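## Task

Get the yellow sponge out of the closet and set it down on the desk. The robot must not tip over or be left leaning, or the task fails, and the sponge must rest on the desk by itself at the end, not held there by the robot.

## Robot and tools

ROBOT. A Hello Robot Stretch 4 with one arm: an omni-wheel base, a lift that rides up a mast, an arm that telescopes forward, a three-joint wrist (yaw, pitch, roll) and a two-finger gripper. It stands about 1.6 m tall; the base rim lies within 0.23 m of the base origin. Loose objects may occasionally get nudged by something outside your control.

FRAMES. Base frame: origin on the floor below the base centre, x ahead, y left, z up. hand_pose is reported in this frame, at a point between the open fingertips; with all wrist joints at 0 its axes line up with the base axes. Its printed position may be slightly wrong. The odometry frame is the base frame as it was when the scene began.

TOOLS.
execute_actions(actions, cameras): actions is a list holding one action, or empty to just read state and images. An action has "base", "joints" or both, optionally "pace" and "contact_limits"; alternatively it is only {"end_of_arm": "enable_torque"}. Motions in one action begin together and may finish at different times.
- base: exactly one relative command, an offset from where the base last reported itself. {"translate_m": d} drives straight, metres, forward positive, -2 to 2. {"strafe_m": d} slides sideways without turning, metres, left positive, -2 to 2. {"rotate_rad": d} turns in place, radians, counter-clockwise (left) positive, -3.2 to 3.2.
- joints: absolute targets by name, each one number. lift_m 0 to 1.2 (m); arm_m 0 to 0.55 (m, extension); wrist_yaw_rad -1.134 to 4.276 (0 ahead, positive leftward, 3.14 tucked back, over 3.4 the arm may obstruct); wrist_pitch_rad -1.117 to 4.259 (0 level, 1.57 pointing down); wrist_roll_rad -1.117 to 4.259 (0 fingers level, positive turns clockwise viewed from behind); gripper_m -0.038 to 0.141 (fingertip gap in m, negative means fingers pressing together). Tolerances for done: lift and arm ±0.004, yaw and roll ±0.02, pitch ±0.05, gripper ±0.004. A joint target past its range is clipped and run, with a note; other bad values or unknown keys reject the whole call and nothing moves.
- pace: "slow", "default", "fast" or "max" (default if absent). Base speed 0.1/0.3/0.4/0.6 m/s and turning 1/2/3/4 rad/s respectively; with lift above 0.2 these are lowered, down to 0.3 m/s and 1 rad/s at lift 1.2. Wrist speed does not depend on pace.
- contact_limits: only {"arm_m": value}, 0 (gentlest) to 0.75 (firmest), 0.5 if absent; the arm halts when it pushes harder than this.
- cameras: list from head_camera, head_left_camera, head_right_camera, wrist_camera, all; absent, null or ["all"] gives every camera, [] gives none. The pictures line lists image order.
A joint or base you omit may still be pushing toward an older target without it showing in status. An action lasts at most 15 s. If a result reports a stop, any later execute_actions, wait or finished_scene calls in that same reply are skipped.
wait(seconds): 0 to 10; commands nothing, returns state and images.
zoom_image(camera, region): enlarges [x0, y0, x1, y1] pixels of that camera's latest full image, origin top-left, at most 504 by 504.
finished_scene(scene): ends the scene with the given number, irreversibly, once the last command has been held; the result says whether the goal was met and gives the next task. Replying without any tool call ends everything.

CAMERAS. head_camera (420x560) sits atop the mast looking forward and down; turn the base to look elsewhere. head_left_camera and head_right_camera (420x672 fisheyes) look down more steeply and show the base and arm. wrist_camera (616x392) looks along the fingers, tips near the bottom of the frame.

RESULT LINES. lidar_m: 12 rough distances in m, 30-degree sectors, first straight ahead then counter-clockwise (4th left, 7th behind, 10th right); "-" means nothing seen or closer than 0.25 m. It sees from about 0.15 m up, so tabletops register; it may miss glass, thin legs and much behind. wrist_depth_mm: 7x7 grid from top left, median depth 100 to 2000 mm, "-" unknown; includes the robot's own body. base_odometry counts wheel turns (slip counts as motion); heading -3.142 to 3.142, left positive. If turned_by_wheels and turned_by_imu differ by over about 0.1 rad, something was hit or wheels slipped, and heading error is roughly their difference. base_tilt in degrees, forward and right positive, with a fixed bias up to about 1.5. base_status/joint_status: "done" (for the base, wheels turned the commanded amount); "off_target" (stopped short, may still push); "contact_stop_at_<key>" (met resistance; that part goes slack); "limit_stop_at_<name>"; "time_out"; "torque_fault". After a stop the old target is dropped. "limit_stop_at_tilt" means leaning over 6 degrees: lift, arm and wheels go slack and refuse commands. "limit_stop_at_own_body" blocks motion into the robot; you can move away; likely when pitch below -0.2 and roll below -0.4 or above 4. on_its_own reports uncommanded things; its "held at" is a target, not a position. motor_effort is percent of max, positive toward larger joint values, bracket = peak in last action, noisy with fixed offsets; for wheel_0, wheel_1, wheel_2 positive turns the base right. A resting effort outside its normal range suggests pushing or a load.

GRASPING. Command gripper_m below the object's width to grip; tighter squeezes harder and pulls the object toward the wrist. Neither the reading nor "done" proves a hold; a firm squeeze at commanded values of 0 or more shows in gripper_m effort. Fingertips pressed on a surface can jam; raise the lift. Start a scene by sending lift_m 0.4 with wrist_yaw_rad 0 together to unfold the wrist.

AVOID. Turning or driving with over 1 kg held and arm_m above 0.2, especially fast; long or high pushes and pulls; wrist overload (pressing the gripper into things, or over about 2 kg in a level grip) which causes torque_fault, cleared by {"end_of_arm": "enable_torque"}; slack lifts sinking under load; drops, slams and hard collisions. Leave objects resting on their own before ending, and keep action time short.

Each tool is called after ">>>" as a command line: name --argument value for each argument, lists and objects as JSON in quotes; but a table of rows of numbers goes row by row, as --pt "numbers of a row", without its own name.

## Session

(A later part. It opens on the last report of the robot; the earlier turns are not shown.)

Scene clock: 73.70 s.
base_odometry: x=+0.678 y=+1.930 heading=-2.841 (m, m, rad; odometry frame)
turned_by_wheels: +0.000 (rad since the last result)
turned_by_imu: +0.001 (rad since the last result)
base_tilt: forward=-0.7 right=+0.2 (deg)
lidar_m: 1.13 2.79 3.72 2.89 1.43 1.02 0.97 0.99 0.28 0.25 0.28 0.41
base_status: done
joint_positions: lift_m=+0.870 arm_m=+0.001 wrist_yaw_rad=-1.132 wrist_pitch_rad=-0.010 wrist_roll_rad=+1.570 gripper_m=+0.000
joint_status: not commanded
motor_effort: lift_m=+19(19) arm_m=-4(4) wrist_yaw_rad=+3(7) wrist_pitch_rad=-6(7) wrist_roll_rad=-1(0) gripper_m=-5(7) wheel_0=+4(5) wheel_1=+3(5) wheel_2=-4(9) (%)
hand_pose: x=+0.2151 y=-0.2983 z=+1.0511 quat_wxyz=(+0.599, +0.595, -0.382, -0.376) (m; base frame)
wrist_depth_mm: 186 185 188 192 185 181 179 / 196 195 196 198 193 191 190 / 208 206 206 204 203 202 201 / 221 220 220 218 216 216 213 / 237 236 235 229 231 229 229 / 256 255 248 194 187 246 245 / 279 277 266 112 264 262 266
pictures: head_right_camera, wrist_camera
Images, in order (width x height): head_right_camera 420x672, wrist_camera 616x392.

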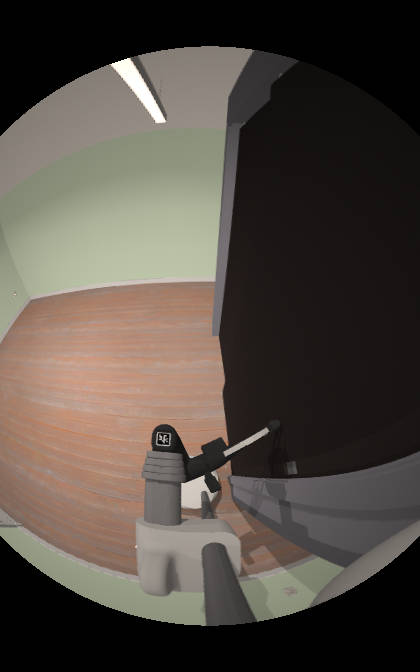

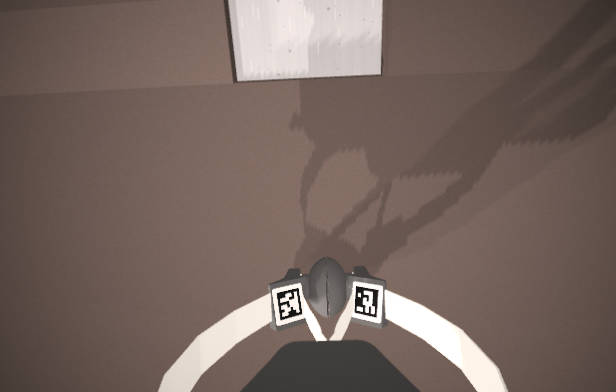

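>>> execute_actions --actions '[{"base":{"translate_m":-0.135},"pace":"slow"}]' --cameras '[]'

>>> execute_actions --actions '[{"base":{"strafe_m":-0.018},"pace":"slow"}]' --cameras '["wrist_camera"]'

>>> execute_actions --actions '[{"base":{"translate_m":0.15},"pace":"slow"}]' --cameras '["wrist_camera","head_right_camera"]'

Scene clock: 79.00 s.
base_odometry: x=+0.806 y=+1.970 heading=-2.841 (m, m, rad; odometry frame)
turned_by_wheels: +0.000 (rad since the last result)
turned_by_imu: +0.001 (rad since the last result)
base_tilt: forward=-0.7 right=+0.1 (deg)
lidar_m: 1.18 2.93 3.86 2.87 1.25 0.87 0.82 0.84 1.06 0.25 0.28 0.42
base_status: done
joint_positions: lift_m=+0.870 arm_m=+0.001 wrist_yaw_rad=-1.130 wrist_pitch_rad=-0.010 wrist_roll_rad=+1.570 gripper_m=+0.000
joint_status: not commanded
motor_effort: lift_m=+18(18) arm_m=-4(4) wrist_yaw_rad=-1(5) wrist_pitch_rad=-5(6) wrist_roll_rad=+0(0) gripper_m=-6(7) wheel_0=-3(8) wheel_1=-3(6) wheel_2=+4(9) (%)
hand_pose: x=+0.2157 y=-0.2982 z=+1.0511 quat_wxyz=(+0.599, +0.595, -0.381, -0.376) (m; base frame)
wrist_depth_mm: 176 174 174 172 172 170 170 / 186 185 184 182 181 180 179 / 193 191 189 184 183 181 179 / 196 194 193 191 190 189 187 / 247 246 245 251 240 239 238 / 266 264 258 195 187 255 255 / 290 286 277 112 273 273 276
pictures: none
No camera images: the call's "cameras" was empty. Leave "cameras" out to get every camera's image.

Scene clock: 80.07 s.
base_odometry: x=+0.801 y=+1.987 heading=-2.841 (m, m, rad; odometry frame)
turned_by_wheels: +0.000 (rad since the last result)
turned_by_imu: +0.000 (rad since the last result)
base_tilt: forward=-0.7 right=+0.2 (deg)
lidar_m: 1.08 2.93 3.87 2.87 1.24 0.89 0.82 0.87 1.05 0.25 0.25 0.39
base_status: done
joint_positions: lift_m=+0.870 arm_m=+0.001 wrist_yaw_rad=-1.130 wrist_pitch_rad=-0.010 wrist_roll_rad=+1.570 gripper_m=+0.000
joint_status: not commanded
motor_effort: lift_m=+18(18) arm_m=-4(4) wrist_yaw_rad=-3(1) wrist_pitch_rad=-5(7) wrist_roll_rad=-1(0) gripper_m=-5(6) wheel_0=+5(7) wheel_1=-4(7) wheel_2=-1(4) (%)
hand_pose: x=+0.2156 y=-0.2982 z=+1.0511 quat_wxyz=(+0.599, +0.595, -0.381, -0.376) (m; base frame)
wrist_depth_mm: 159 158 158 156 156 154 154 / 168 167 167 166 164 164 163 / 177 176 173 172 170 167 163 / 176 174 173 172 171 169 169 / 188 187 185 184 219 216 216 / 242 241 235 204 187 230 231 / 264 262 251 112 250 244 251
pictures: wrist_camera
Images, in order (width x height): wrist_camera 616x392.

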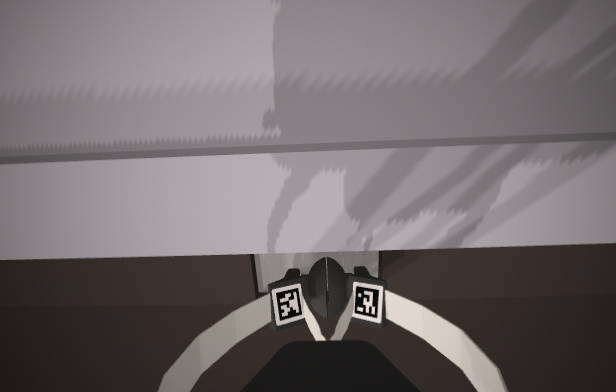

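Scene clock: 82.83 s.
base_odometry: x=+0.658 y=+1.943 heading=-2.840 (m, m, rad; odometry frame)
turned_by_wheels: +0.001 (rad since the last result)
turned_by_imu: +0.002 (rad since the last result)
base_tilt: forward=-0.7 right=+0.1 (deg)
lidar_m: 0.94 2.77 3.69 2.92 1.48 1.04 0.96 1.00 0.29 0.25 0.32 0.38
base_status: done
joint_positions: lift_m=+0.870 arm_m=+0.000 wrist_yaw_rad=-1.136 wrist_pitch_rad=-0.011 wrist_roll_rad=+1.570 gripper_m=+0.000
joint_status: not commanded
on_its_own: wrist_yaw_rad is at rest, and its effort (+18) is outside its rest range (-13 to +13)
motor_effort: lift_m=+18(18) arm_m=-1(4) wrist_yaw_rad=+18(31) wrist_pitch_rad=-4(5) wrist_roll_rad=-1(0) gripper_m=-2(6) wheel_0=+16(13) wheel_1=-1(4) wheel_2=-4(14) (%)
hand_pose: x=+0.2135 y=-0.2984 z=+1.0512 quat_wxyz=(+0.598, +0.594, -0.383, -0.377) (m; base frame)
wrist_depth_mm: 521 750 820 831 831 539 809 / 559 741 878 866 854 597 854 / 591 741 946 917 917 621 878 / 1025 691 976 707 788 564 831 / 223 220 219 221 213 213 211 / 237 236 227 202 185 227 227 / 257 254 247 112 244 241 245
pictures: head_right_camera, wrist_camera
Images, in order (width x height): head_right_camera 420x672, wrist_camera 616x392.

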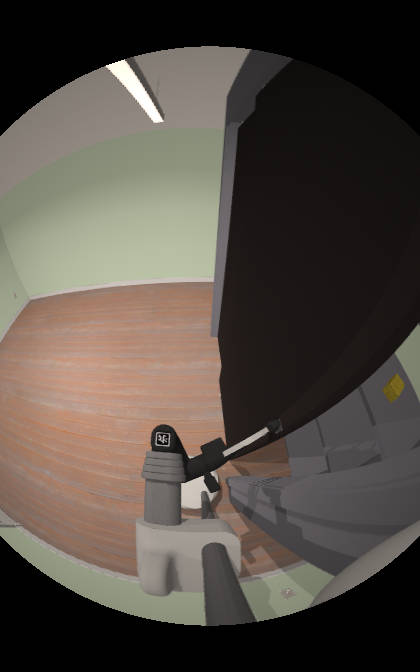

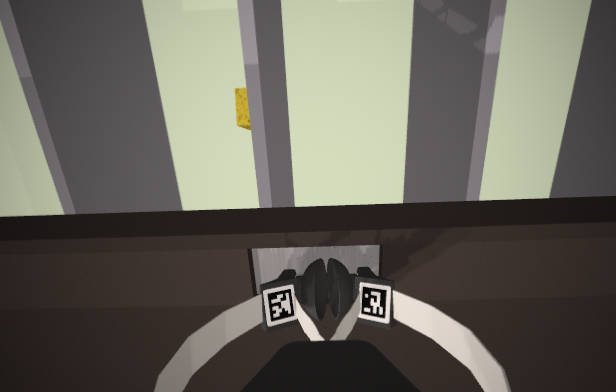

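>>> execute_actions --actions '[{"base":{"translate_m":0.45},"pace":"slow"}]' --cameras '["wrist_camera","head_right_camera"]'

Scene clock: 89.47 s.
base_odometry: x=+0.229 y=+1.808 heading=-2.838 (m, m, rad; odometry frame)
turned_by_wheels: +0.002 (rad since the last result)
turned_by_imu: +0.058 (rad since the last result)
base_tilt: forward=-0.6 right=+0.1 (deg)
lidar_m: 1.01 2.33 3.22 2.91 2.04 1.45 1.44 0.51 0.61 0.55 0.32 0.39
base_status: done
joint_positions: lift_m=+0.870 arm_m=+0.000 wrist_yaw_rad=-1.132 wrist_pitch_rad=-0.011 wrist_roll_rad=+1.570 gripper_m=+0.000
joint_status: not commanded
motor_effort: lift_m=+18(18) arm_m=-1(1) wrist_yaw_rad=+6(31) wrist_pitch_rad=-4(6) wrist_roll_rad=-2(1) gripper_m=-2(3) wheel_0=+24(27) wheel_1=-2(2) wheel_2=-1(11) (%)
hand_pose: x=+0.2144 y=-0.2983 z=+1.0513 quat_wxyz=(+0.599, +0.594, -0.382, -0.376) (m; base frame)
wrist_depth_mm: 504 759 820 809 809 544 809 / 539 750 891 866 866 559 842 / 591 741 931 917 917 621 891 / 1008 691 991 715 788 564 831 / 219 217 215 213 208 208 208 / 236 232 223 199 187 224 226 / 258 253 250 112 246 244 249
pictures: head_right_camera, wrist_camera
Images, in order (width x height): head_right_camera 420x672, wrist_camera 616x392.

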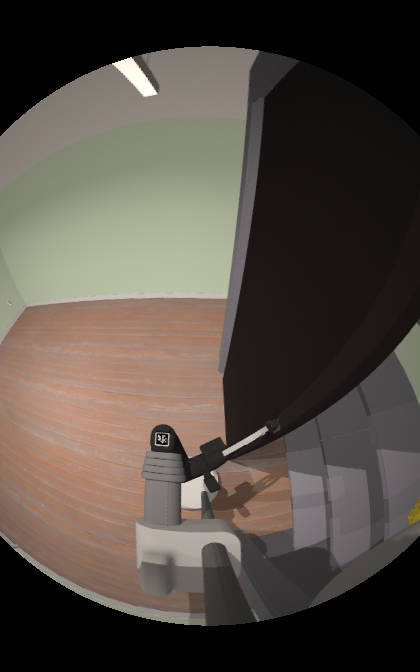

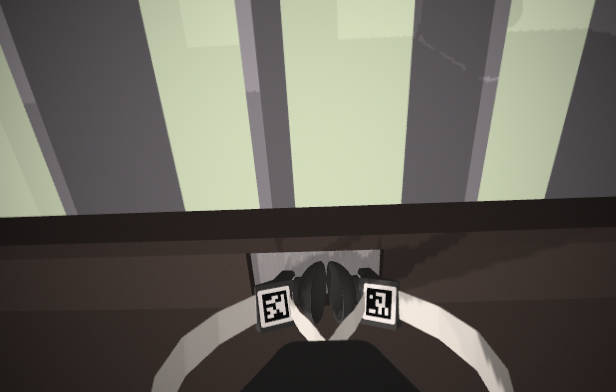

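>>> execute_actions --actions '[{"base":{"strafe_m":0.08},"pace":"slow"}]' --cameras '["head_right_camera"]'

Scene clock: 93.30 s.
base_odometry: x=+0.253 y=+1.731 heading=-2.838 (m, m, rad; odometry frame)
turned_by_wheels: +0.000 (rad since the last result)
turned_by_imu: +0.001 (rad since the last result)
base_tilt: forward=-0.7 right=+0.3 (deg)
lidar_m: 2.25 2.33 3.23 2.84 2.09 1.45 1.46 0.50 0.59 0.64 0.36 0.50
base_status: done
joint_positions: lift_m=+0.870 arm_m=+0.000 wrist_yaw_rad=-1.130 wrist_pitch_rad=-0.011 wrist_roll_rad=+1.570 gripper_m=+0.000
joint_status: not commanded
motor_effort: lift_m=+18(19) arm_m=-1(1) wrist_yaw_rad=-1(6) wrist_pitch_rad=-4(4) wrist_roll_rad=+0(0) gripper_m=-4(5) wheel_0=-3(23) wheel_1=+3(6) wheel_2=+1(0) (%)
hand_pose: x=+0.2152 y=-0.2982 z=+1.0512 quat_wxyz=(+0.599, +0.595, -0.381, -0.375) (m; base frame)
wrist_depth_mm: 597 759 891 891 878 866 854 / 960 750 960 931 917 904 891 / 1042 741 1025 1008 976 976 854 / 291 290 283 293 278 274 272 / 304 304 300 298 296 296 293 / 332 330 322 195 186 319 317 / 368 362 347 112 347 342 349
pictures: head_right_camera
Images, in order (width x height): head_right_camera 420x672.

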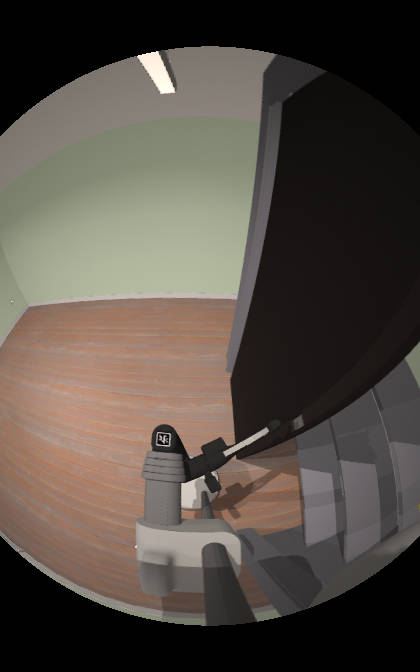

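>>> execute_actions --actions '[{"base":{"translate_m":-0.2},"joints":{"wrist_yaw_rad":0,"wrist_roll_rad":0,"gripper_m":0.12,"lift_m":1.0}}]' --cameras '[]'

>>> execute_actions --actions '[{"base":{"rotate_rad":-1.63}}]' --cameras '["head_camera","wrist_camera"]'

Scene clock: 97.00 s.
base_odometry: x=+0.444 y=+1.791 heading=-2.838 (m, m, rad; odometry frame)
turned_by_wheels: +0.000 (rad since the last result)
turned_by_imu: +0.001 (rad since the last result)
base_tilt: forward=-0.7 right=+0.2 (deg)
lidar_m: 1.25 2.57 3.51 2.83 1.80 1.27 1.25 0.49 0.40 0.64 0.52 0.51
base_status: done
joint_positions: lift_m=+1.000 arm_m=+0.000 wrist_yaw_rad=+0.000 wrist_pitch_rad=-0.010 wrist_roll_rad=+0.000 gripper_m=+0.120
joint_status: all done
motor_effort: lift_m=+22(21) arm_m=-1(1) wrist_yaw_rad=+0(7) wrist_pitch_rad=-5(5) wrist_roll_rad=-2(4) gripper_m=-2(6) wheel_0=-3(3) wheel_1=-2(7) wheel_2=+3(14) (%)
hand_pose: x=+0.4596 y=-0.0875 z=+1.1808 quat_wxyz=(+1.000, +0.000, -0.005, +0.000) (m; base frame)
wrist_depth_mm: - - - - - 634 424 / - - - - - 634 427 / - - - - - 647 430 / - - - - - 654 436 / - - - - - 569 442 / - - 205 - 1008 535 442 / - - - 112 1042 676 449
pictures: none
No camera images: the call's "cameras" was empty. Leave "cameras" out to get every camera's image.

Scene clock: 99.30 s.
base_odometry: x=+0.444 y=+1.791 heading=+1.816 (m, m, rad; odometry frame)
turned_by_wheels: -1.629 (rad since the last result)
turned_by_imu: -1.662 (rad since the last result)
base_tilt: forward=-0.8 right=+0.2 (deg)
lidar_m: 0.63 0.65 0.51 1.17 2.53 3.27 3.76 1.95 1.32 1.25 0.51 0.40
base_status: done
joint_positions: lift_m=+1.000 arm_m=+0.000 wrist_yaw_rad=+0.000 wrist_pitch_rad=-0.010 wrist_roll_rad=+0.000 gripper_m=+0.120
joint_status: not commanded
motor_effort: lift_m=+21(22) arm_m=-1(1) wrist_yaw_rad=+0(0) wrist_pitch_rad=-5(6) wrist_roll_rad=-1(3) gripper_m=-1(2) wheel_0=+4(10) wheel_1=+4(8) wheel_2=+2(7) (%)
hand_pose: x=+0.4596 y=-0.0874 z=+1.1809 quat_wxyz=(+1.000, +0.000, -0.005, +0.000) (m; base frame)
wrist_depth_mm: 477 488 504 477 484 455 213 / 609 627 668 668 699 492 216 / 866 866 854 866 866 496 218 / 866 866 854 866 866 500 219 / 647 615 580 544 517 445 221 / 866 854 205 866 798 418 223 / 866 831 854 112 820 521 225
pictures: head_camera, wrist_camera
Images, in order (width x height): head_camera 420x560, wrist_camera 616x392.

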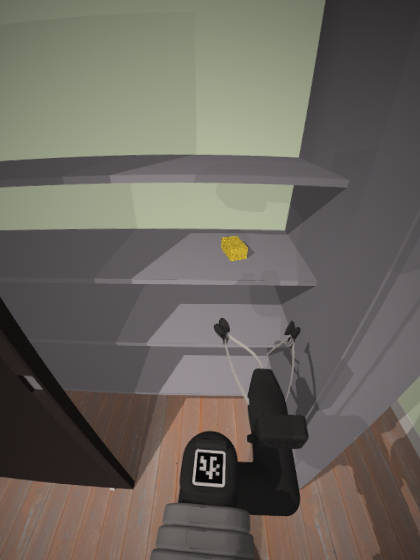

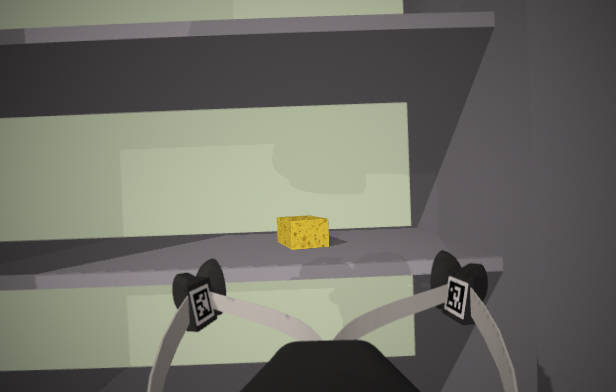

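>>> execute_actions --actions '[{"base":{"strafe_m":0.02},"joints":{"arm_m":0.3,"gripper_m":0.14,"lift_m":1.005}}]' --cameras '["wrist_camera"]'

Scene clock: 102.90 s.
base_odometry: x=+0.424 y=+1.786 heading=+1.815 (m, m, rad; odometry frame)
turned_by_wheels: +0.000 (rad since the last result)
turned_by_imu: +0.001 (rad since the last result)
base_tilt: forward=-0.6 right=+0.2 (deg)
lidar_m: 0.64 0.64 0.48 1.11 2.49 3.27 3.74 1.99 1.34 1.26 0.53 0.42
base_status: done
joint_positions: lift_m=+1.005 arm_m=+0.299 wrist_yaw_rad=+0.000 wrist_pitch_rad=-0.010 wrist_roll_rad=+0.000 gripper_m=+0.140
joint_status: all done
motor_effort: lift_m=+22(21) arm_m=+5(8) wrist_yaw_rad=-3(1) wrist_pitch_rad=-5(6) wrist_roll_rad=-3(1) gripper_m=-1(0) wheel_0=-1(10) wheel_1=+0(11) wheel_2=+0(0) (%)
hand_pose: x=+0.7586 y=-0.0874 z=+1.1858 quat_wxyz=(+1.000, +0.000, -0.005, +0.000) (m; base frame)
wrist_depth_mm: 404 413 427 433 445 427 342 / 559 564 559 559 564 488 345 / 564 559 559 569 564 496 349 / 559 559 559 564 564 504 351 / 554 554 569 293 535 442 355 / 319 283 218 267 242 211 272 / 208 205 203 112 195 181 187
pictures: wrist_camera
Images, in order (width x height): wrist_camera 616x392.

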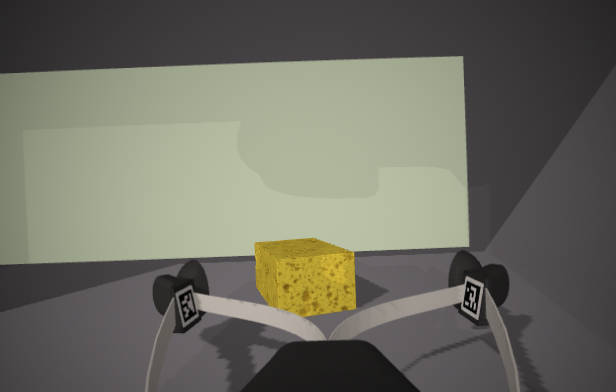

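>>> execute_actions --actions '[{"joints":{"arm_m":0.39}}]' --cameras '[]'

>>> execute_actions --actions '[{"joints":{"gripper_m":0.02}}]' --cameras '[]'

>>> execute_actions --actions '[{"joints":{"lift_m":1.04}}]' --cameras '["wrist_camera"]'

Scene clock: 106.00 s.
base_odometry: x=+0.424 y=+1.786 heading=+1.815 (m, m, rad; odometry frame)
turned_by_wheels: +0.000 (rad since the last result)
turned_by_imu: +0.001 (rad since the last result)
base_tilt: forward=-0.7 right=+0.2 (deg)
lidar_m: 0.64 0.67 0.48 1.13 2.51 3.24 3.72 2.00 1.35 1.26 0.51 0.38
base_status: not commanded
joint_positions: lift_m=+1.005 arm_m=+0.388 wrist_yaw_rad=-0.008 wrist_pitch_rad=-0.007 wrist_roll_rad=+0.000 gripper_m=+0.140
joint_status: all done
on_its_own: wrist_yaw_rad is at rest, and its effort (+22) is outside its rest range (-13 to +13)
motor_effort: lift_m=+21(22) arm_m=+13(14) wrist_yaw_rad=+22(22) wrist_pitch_rad=-16(16) wrist_roll_rad=-2(1) gripper_m=-2(0) wheel_0=+0(1) wheel_1=+1(1) wheel_2=-6(6) (%)
hand_pose: x=+0.8464 y=-0.0898 z=+1.1849 quat_wxyz=(+1.000, +0.000, -0.003, -0.004) (m; base frame)
wrist_depth_mm: 410 421 427 442 449 424 329 / 466 473 473 469 477 480 330 / 466 473 473 480 473 480 334 / 473 473 473 477 473 480 338 / 473 473 477 477 480 421 342 / 312 278 196 190 236 212 266 / 206 202 200 112 193 178 185
pictures: none
No camera images: the call's "cameras" was empty. Leave "cameras" out to get every camera's image.

Scene clock: 108.17 s.
base_odometry: x=+0.424 y=+1.786 heading=+1.815 (m, m, rad; odometry frame)
turned_by_wheels: +0.000 (rad since the last result)
turned_by_imu: +0.001 (rad since the last result)
base_tilt: forward=-0.8 right=+0.2 (deg)
lidar_m: 0.63 0.66 0.49 1.12 2.47 3.30 3.72 1.98 1.35 1.27 0.52 0.38
base_status: not commanded
joint_positions: lift_m=+1.005 arm_m=+0.388 wrist_yaw_rad=-0.008 wrist_pitch_rad=-0.007 wrist_roll_rad=+0.000 gripper_m=+0.020
joint_status: all done
on_its_own: wrist_yaw_rad is at rest, and its effort (+23) is outside its rest range (-13 to +13)
motor_effort: lift_m=+21(21) arm_m=+13(13) wrist_yaw_rad=+23(22) wrist_pitch_rad=-16(15) wrist_roll_rad=-1(2) gripper_m=-22(21) wheel_0=+1(0) wheel_1=+2(2) wheel_2=-6(6) (%)
hand_pose: x=+0.8464 y=-0.0898 z=+1.1849 quat_wxyz=(+1.000, +0.000, -0.003, -0.004) (m; base frame)
wrist_depth_mm: 407 418 427 445 449 424 329 / 466 466 473 477 473 473 330 / 469 473 473 473 477 477 334 / 469 473 477 480 480 480 338 / 473 469 473 477 480 427 343 / 312 306 188 183 185 232 267 / 206 190 200 112 187 178 190
pictures: none
No camera images: the call's "cameras" was empty. Leave "cameras" out to get every camera's image.

Scene clock: 109.13 s.
base_odometry: x=+0.424 y=+1.786 heading=+1.816 (m, m, rad; odometry frame)
turned_by_wheels: +0.000 (rad since the last result)
turned_by_imu: +0.001 (rad since the last result)
base_tilt: forward=-0.7 right=+0.2 (deg)
lidar_m: 0.63 0.67 0.46 1.08 2.49 3.25 3.75 1.98 1.36 1.28 0.52 0.40
base_status: not commanded
joint_positions: lift_m=+1.040 arm_m=+0.389 wrist_yaw_rad=+0.000 wrist_pitch_rad=-0.010 wrist_roll_rad=+0.000 gripper_m=+0.020
joint_status: all done
motor_effort: lift_m=+22(23) arm_m=+4(13) wrist_yaw_rad=+0(23) wrist_pitch_rad=-6(23) wrist_roll_rad=+0(1) gripper_m=-20(22) wheel_0=+0(1) wheel_1=+1(2) wheel_2=+0(7) (%)
hand_pose: x=+0.8486 y=-0.0875 z=+1.2207 quat_wxyz=(+1.000, +0.000, -0.005, +0.000) (m; base frame)
wrist_depth_mm: 330 340 347 355 362 368 324 / 466 466 469 469 473 473 336 / 469 473 469 473 473 473 340 / 473 469 473 473 473 477 342 / 473 477 469 469 480 480 345 / 436 424 189 182 185 325 332 / 286 264 277 112 247 246 256
pictures: wrist_camera
Images, in order (width x height): wrist_camera 616x392.

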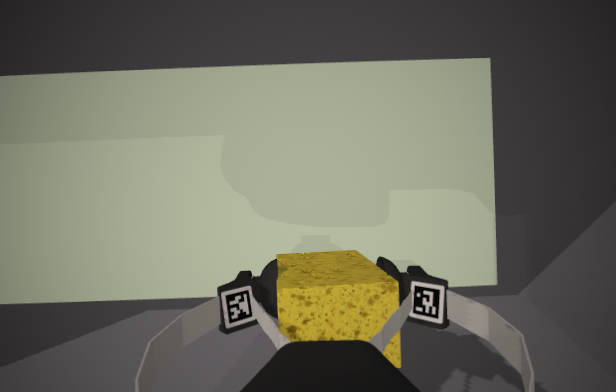

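Got it. Back out and turn toward the desk.

>>> execute_actions --actions '[{"base":{"translate_m":-0.4},"joints":{"arm_m":0}}]' --cameras '[]'

>>> execute_actions --actions '[{"base":{"rotate_rad":-2.9}}]' --cameras '["head_camera","head_left_camera"]'

Scene clock: 113.80 s.
base_odometry: x=+0.521 y=+1.398 heading=+1.815 (m, m, rad; odometry frame)
turned_by_wheels: +0.000 (rad since the last result)
turned_by_imu: +0.002 (rad since the last result)
base_tilt: forward=-0.7 right=+0.3 (deg)
lidar_m: 1.04 0.79 0.99 2.38 2.46 3.24 3.30 2.01 1.39 1.25 1.33 0.76
base_status: done
joint_positions: lift_m=+1.040 arm_m=+0.001 wrist_yaw_rad=+0.000 wrist_pitch_rad=-0.010 wrist_roll_rad=+0.000 gripper_m=+0.020
joint_status: all done
motor_effort: lift_m=+21(22) arm_m=-4(3) wrist_yaw_rad=-1(2) wrist_pitch_rad=-6(6) wrist_roll_rad=+1(0) gripper_m=-22(22) wheel_0=-3(4) wheel_1=-1(6) wheel_2=+0(13) (%)
hand_pose: x=+0.4601 y=-0.0875 z=+1.2208 quat_wxyz=(+1.000, +0.000, -0.005, +0.000) (m; base frame)
wrist_depth_mm: 1255 1229 1255 1281 1098 521 525 / 1255 1281 1281 1281 1118 525 521 / 946 1281 1281 1138 946 517 525 / 1281 1308 1255 1255 1182 521 530 / 917 1281 1281 866 634 525 525 / 1281 1308 189 183 185 517 535 / 866 891 931 112 585 517 530
pictures: none
No camera images: the call's "cameras" was empty. Leave "cameras" out to get every camera's image.

Scene clock: 117.03 s.
base_odometry: x=+0.521 y=+1.398 heading=-1.084 (m, m, rad; odometry frame)
turned_by_wheels: -2.899 (rad since the last result)
turned_by_imu: -2.958 (rad since the last result)
base_tilt: forward=-0.7 right=+0.2 (deg)
lidar_m: 2.47 1.64 1.27 1.25 1.44 0.76 0.81 0.83 1.31 2.43 2.68 2.49
base_status: done
joint_positions: lift_m=+1.040 arm_m=+0.001 wrist_yaw_rad=+0.000 wrist_pitch_rad=-0.010 wrist_roll_rad=+0.000 gripper_m=+0.020
joint_status: not commanded
motor_effort: lift_m=+22(22) arm_m=-4(4) wrist_yaw_rad=-1(2) wrist_pitch_rad=-6(7) wrist_roll_rad=+0(1) gripper_m=-20(22) wheel_0=+4(8) wheel_1=+2(9) wheel_2=+4(10) (%)
hand_pose: x=+0.4602 y=-0.0874 z=+1.2208 quat_wxyz=(+1.000, +0.000, -0.005, +0.000) (m; base frame)
wrist_depth_mm: 1499 - - - - - - / 1464 - - - - - - / 1499 - - - - - - / 1499 - - - - - - / 1464 1983 - - - - - / 1430 1983 188 183 185 - - / 1430 1756 - 112 - - -
pictures: head_camera, head_left_camera
Images, in order (width x height): head_camera 420x560, head_left_camera 420x672.

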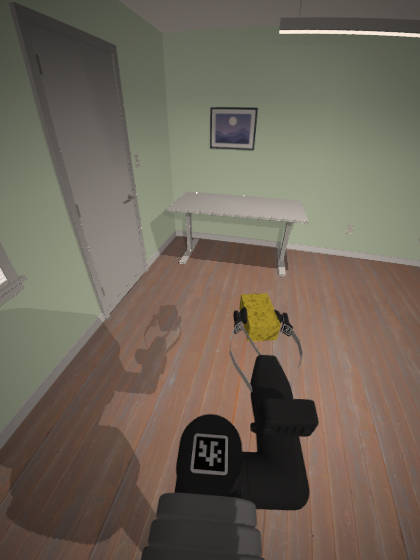

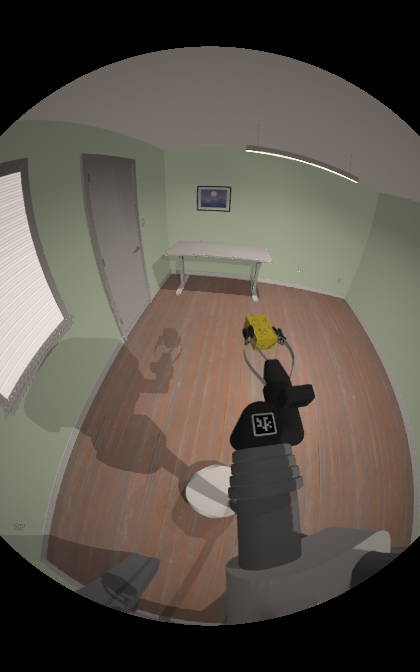

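>>> execute_actions --actions '[{"base":{"translate_m":1.95}}]' --cameras '["head_camera","wrist_camera"]'

Scene clock: 125.63 s.
base_odometry: x=+1.434 y=-0.325 heading=-1.084 (m, m, rad; odometry frame)
turned_by_wheels: +0.000 (rad since the last result)
turned_by_imu: -0.001 (rad since the last result)
base_tilt: forward=-0.8 right=+0.2 (deg)
lidar_m: 0.51 0.58 0.93 0.94 1.06 1.69 2.64 2.95 2.78 2.76 0.71 0.54
base_status: done
joint_positions: lift_m=+1.040 arm_m=+0.001 wrist_yaw_rad=+0.000 wrist_pitch_rad=-0.010 wrist_roll_rad=+0.000 gripper_m=+0.020
joint_status: not commanded
motor_effort: lift_m=+21(21) arm_m=-4(4) wrist_yaw_rad=-1(2) wrist_pitch_rad=-7(7) wrist_roll_rad=+0(1) gripper_m=-20(22) wheel_0=+2(8) wheel_1=+1(7) wheel_2=-1(15) (%)
hand_pose: x=+0.4602 y=-0.0874 z=+1.2208 quat_wxyz=(+1.000, +0.000, -0.005, +0.000) (m; base frame)
wrist_depth_mm: 1182 1281 1229 1160 1098 1025 991 / 1160 1281 1205 1138 1098 1025 1008 / 1160 1308 1205 1138 1078 1042 991 / 1160 1281 1205 1160 1098 1078 1025 / 1160 1281 1255 1138 1098 1060 1008 / 1138 1336 188 182 185 1042 1008 / 1160 1308 1205 112 1078 1042 991
pictures: head_camera, wrist_camera
Images, in order (width x height): head_camera 420x560, wrist_camera 616x392.

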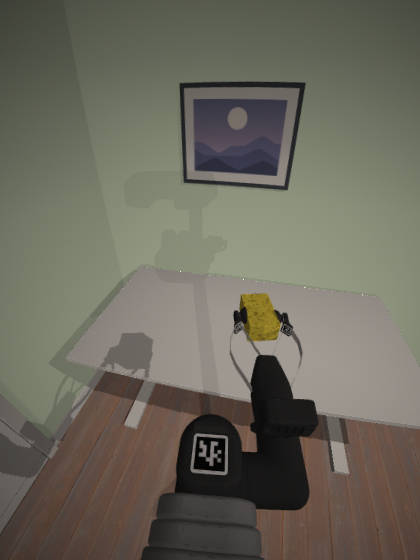

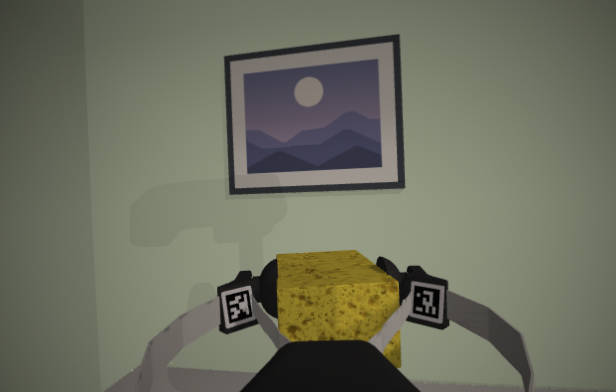

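>>> execute_actions --actions '[{"joints":{"arm_m":0.3,"lift_m":0.72}}]' --cameras '["head_camera","wrist_camera"]'

Scene clock: 129.20 s.
base_odometry: x=+1.434 y=-0.325 heading=-1.084 (m, m, rad; odometry frame)
turned_by_wheels: +0.000 (rad since the last result)
turned_by_imu: +0.001 (rad since the last result)
base_tilt: forward=-0.7 right=+0.2 (deg)
lidar_m: 0.52 0.56 0.91 0.96 1.07 1.65 2.59 2.99 2.77 2.74 0.69 0.54
base_status: not commanded
joint_positions: lift_m=+0.720 arm_m=+0.299 wrist_yaw_rad=+0.000 wrist_pitch_rad=-0.010 wrist_roll_rad=+0.000 gripper_m=+0.020
joint_status: all done
motor_effort: lift_m=+13(21) arm_m=+5(4) wrist_yaw_rad=-3(0) wrist_pitch_rad=-6(7) wrist_roll_rad=+0(0) gripper_m=-20(22) wheel_0=+2(2) wheel_1=+1(1) wheel_2=-1(1) (%)
hand_pose: x=+0.7586 y=-0.0874 z=+0.9015 quat_wxyz=(+1.000, +0.000, -0.005, +0.000) (m; base frame)
wrist_depth_mm: 976 960 866 831 788 768 732 / 991 946 891 842 798 759 741 / 1008 946 891 842 820 768 732 / 1025 960 904 866 820 778 732 / 1025 946 917 842 798 768 741 / 788 778 188 183 186 585 661 / 521 480 504 112 452 445 462
pictures: head_camera, wrist_camera
Images, in order (width x height): head_camera 420x560, wrist_camera 616x392.

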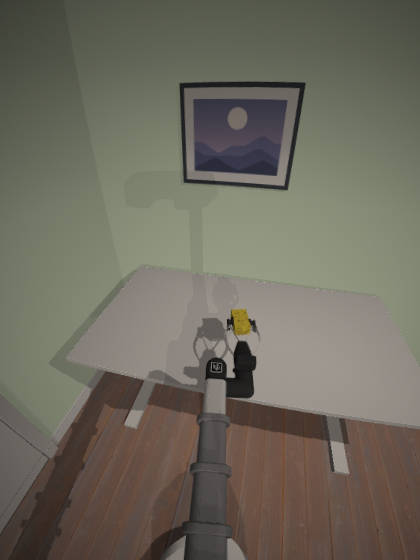

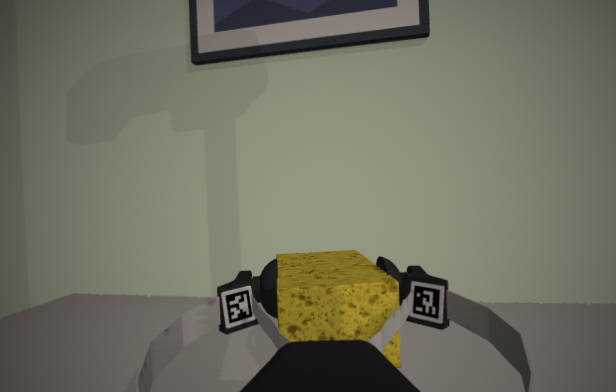

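>>> execute_actions --actions '[{"joints":{"lift_m":0.61}}]' --cameras '[]'

>>> execute_actions --actions '[{"joints":{"gripper_m":0.13}}]' --cameras '[]'

>>> execute_actions --actions '[{"joints":{"arm_m":0.0,"lift_m":0.67}}]' --cameras '["head_camera"]'

Scene clock: 132.57 s.
base_odometry: x=+1.434 y=-0.325 heading=-1.084 (m, m, rad; odometry frame)
turned_by_wheels: +0.000 (rad since the last result)
turned_by_imu: +0.001 (rad since the last result)
base_tilt: forward=-0.6 right=+0.3 (deg)
lidar_m: 0.50 0.57 0.91 0.96 1.07 1.69 2.63 3.00 2.79 2.72 0.66 0.53
base_status: not commanded
joint_positions: lift_m=+0.610 arm_m=+0.299 wrist_yaw_rad=+0.000 wrist_pitch_rad=-0.010 wrist_roll_rad=+0.000 gripper_m=+0.020
joint_status: all done
motor_effort: lift_m=+13(12) arm_m=+5(5) wrist_yaw_rad=-1(2) wrist_pitch_rad=-7(6) wrist_roll_rad=-1(0) gripper_m=-20(22) wheel_0=+2(2) wheel_1=+1(1) wheel_2=-2(2) (%)
hand_pose: x=+0.7586 y=-0.0874 z=+0.7915 quat_wxyz=(+1.000, +0.000, -0.005, +0.000) (m; base frame)
wrist_depth_mm: 1008 960 904 854 798 768 732 / 991 946 904 854 809 778 732 / 1008 960 904 854 809 778 732 / 1008 960 917 854 809 768 741 / 991 820 778 723 691 661 627 / 413 413 188 183 186 309 351 / 271 253 265 112 237 235 245
pictures: none
No camera images: the call's "cameras" was empty. Leave "cameras" out to get every camera's image.

Scene clock: 134.57 s.
base_odometry: x=+1.434 y=-0.325 heading=-1.084 (m, m, rad; odometry frame)
turned_by_wheels: +0.000 (rad since the last result)
turned_by_imu: +0.000 (rad since the last result)
base_tilt: forward=-0.6 right=+0.2 (deg)
lidar_m: 0.54 0.55 0.93 0.93 1.05 1.66 2.63 2.95 2.76 2.73 0.67 0.55
base_status: not commanded
joint_positions: lift_m=+0.610 arm_m=+0.299 wrist_yaw_rad=+0.000 wrist_pitch_rad=-0.010 wrist_roll_rad=+0.000 gripper_m=+0.130
joint_status: all done
motor_effort: lift_m=+13(13) arm_m=+5(5) wrist_yaw_rad=-3(3) wrist_pitch_rad=-6(5) wrist_roll_rad=+0(0) gripper_m=-1(20) wheel_0=+2(2) wheel_1=+0(1) wheel_2=-2(1) (%)
hand_pose: x=+0.7586 y=-0.0874 z=+0.7915 quat_wxyz=(+1.000, +0.000, -0.005, +0.000) (m; base frame)
wrist_depth_mm: 1008 946 891 842 809 759 732 / 991 946 904 842 809 768 741 / 1025 960 891 842 809 768 741 / 1008 960 891 854 798 768 732 / 991 820 778 732 707 668 634 / 415 404 201 243 314 304 351 / 272 253 265 112 236 236 245
pictures: none
No camera images: the call's "cameras" was empty. Leave "cameras" out to get every camera's image.

Scene clock: 136.57 s.
base_odometry: x=+1.434 y=-0.325 heading=-1.084 (m, m, rad; odometry frame)
turned_by_wheels: +0.000 (rad since the last result)
turned_by_imu: +0.000 (rad since the last result)
base_tilt: forward=-0.8 right=+0.2 (deg)
lidar_m: 0.52 0.57 0.93 0.93 1.07 1.69 2.63 2.97 2.77 2.76 0.67 0.51
base_status: not commanded
joint_positions: lift_m=+0.670 arm_m=+0.001 wrist_yaw_rad=+0.000 wrist_pitch_rad=-0.010 wrist_roll_rad=+0.000 gripper_m=+0.130
joint_status: all done
motor_effort: lift_m=+22(22) arm_m=-4(5) wrist_yaw_rad=-2(2) wrist_pitch_rad=-7(5) wrist_roll_rad=+0(1) gripper_m=-2(2) wheel_0=+3(3) wheel_1=+1(1) wheel_2=-2(2) (%)
hand_pose: x=+0.4602 y=-0.0874 z=+0.8508 quat_wxyz=(+1.000, +0.000, -0.005, +0.000) (m; base frame)
wrist_depth_mm: 1182 1281 1205 1118 1078 1042 991 / 1182 1281 1229 1138 1098 1042 1008 / 1138 1281 1229 1160 1098 1060 1008 / 1138 1308 1229 1160 1098 1042 991 / 1118 1308 1255 1160 1098 991 960 / 615 609 201 496 477 452 530 / 410 382 399 112 379 353 366
pictures: head_camera
Images, in order (width x height): head_camera 420x560.

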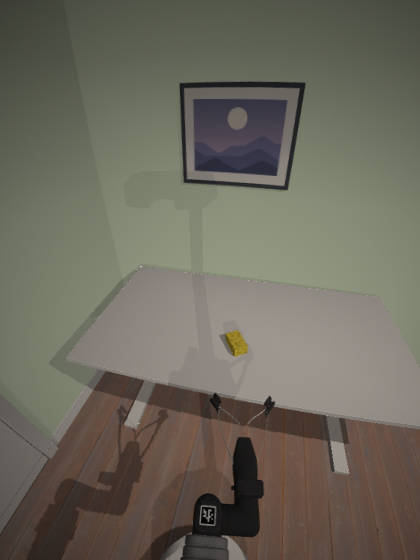

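>>> finished_scene --scene 1

The scene is finished: the task was done.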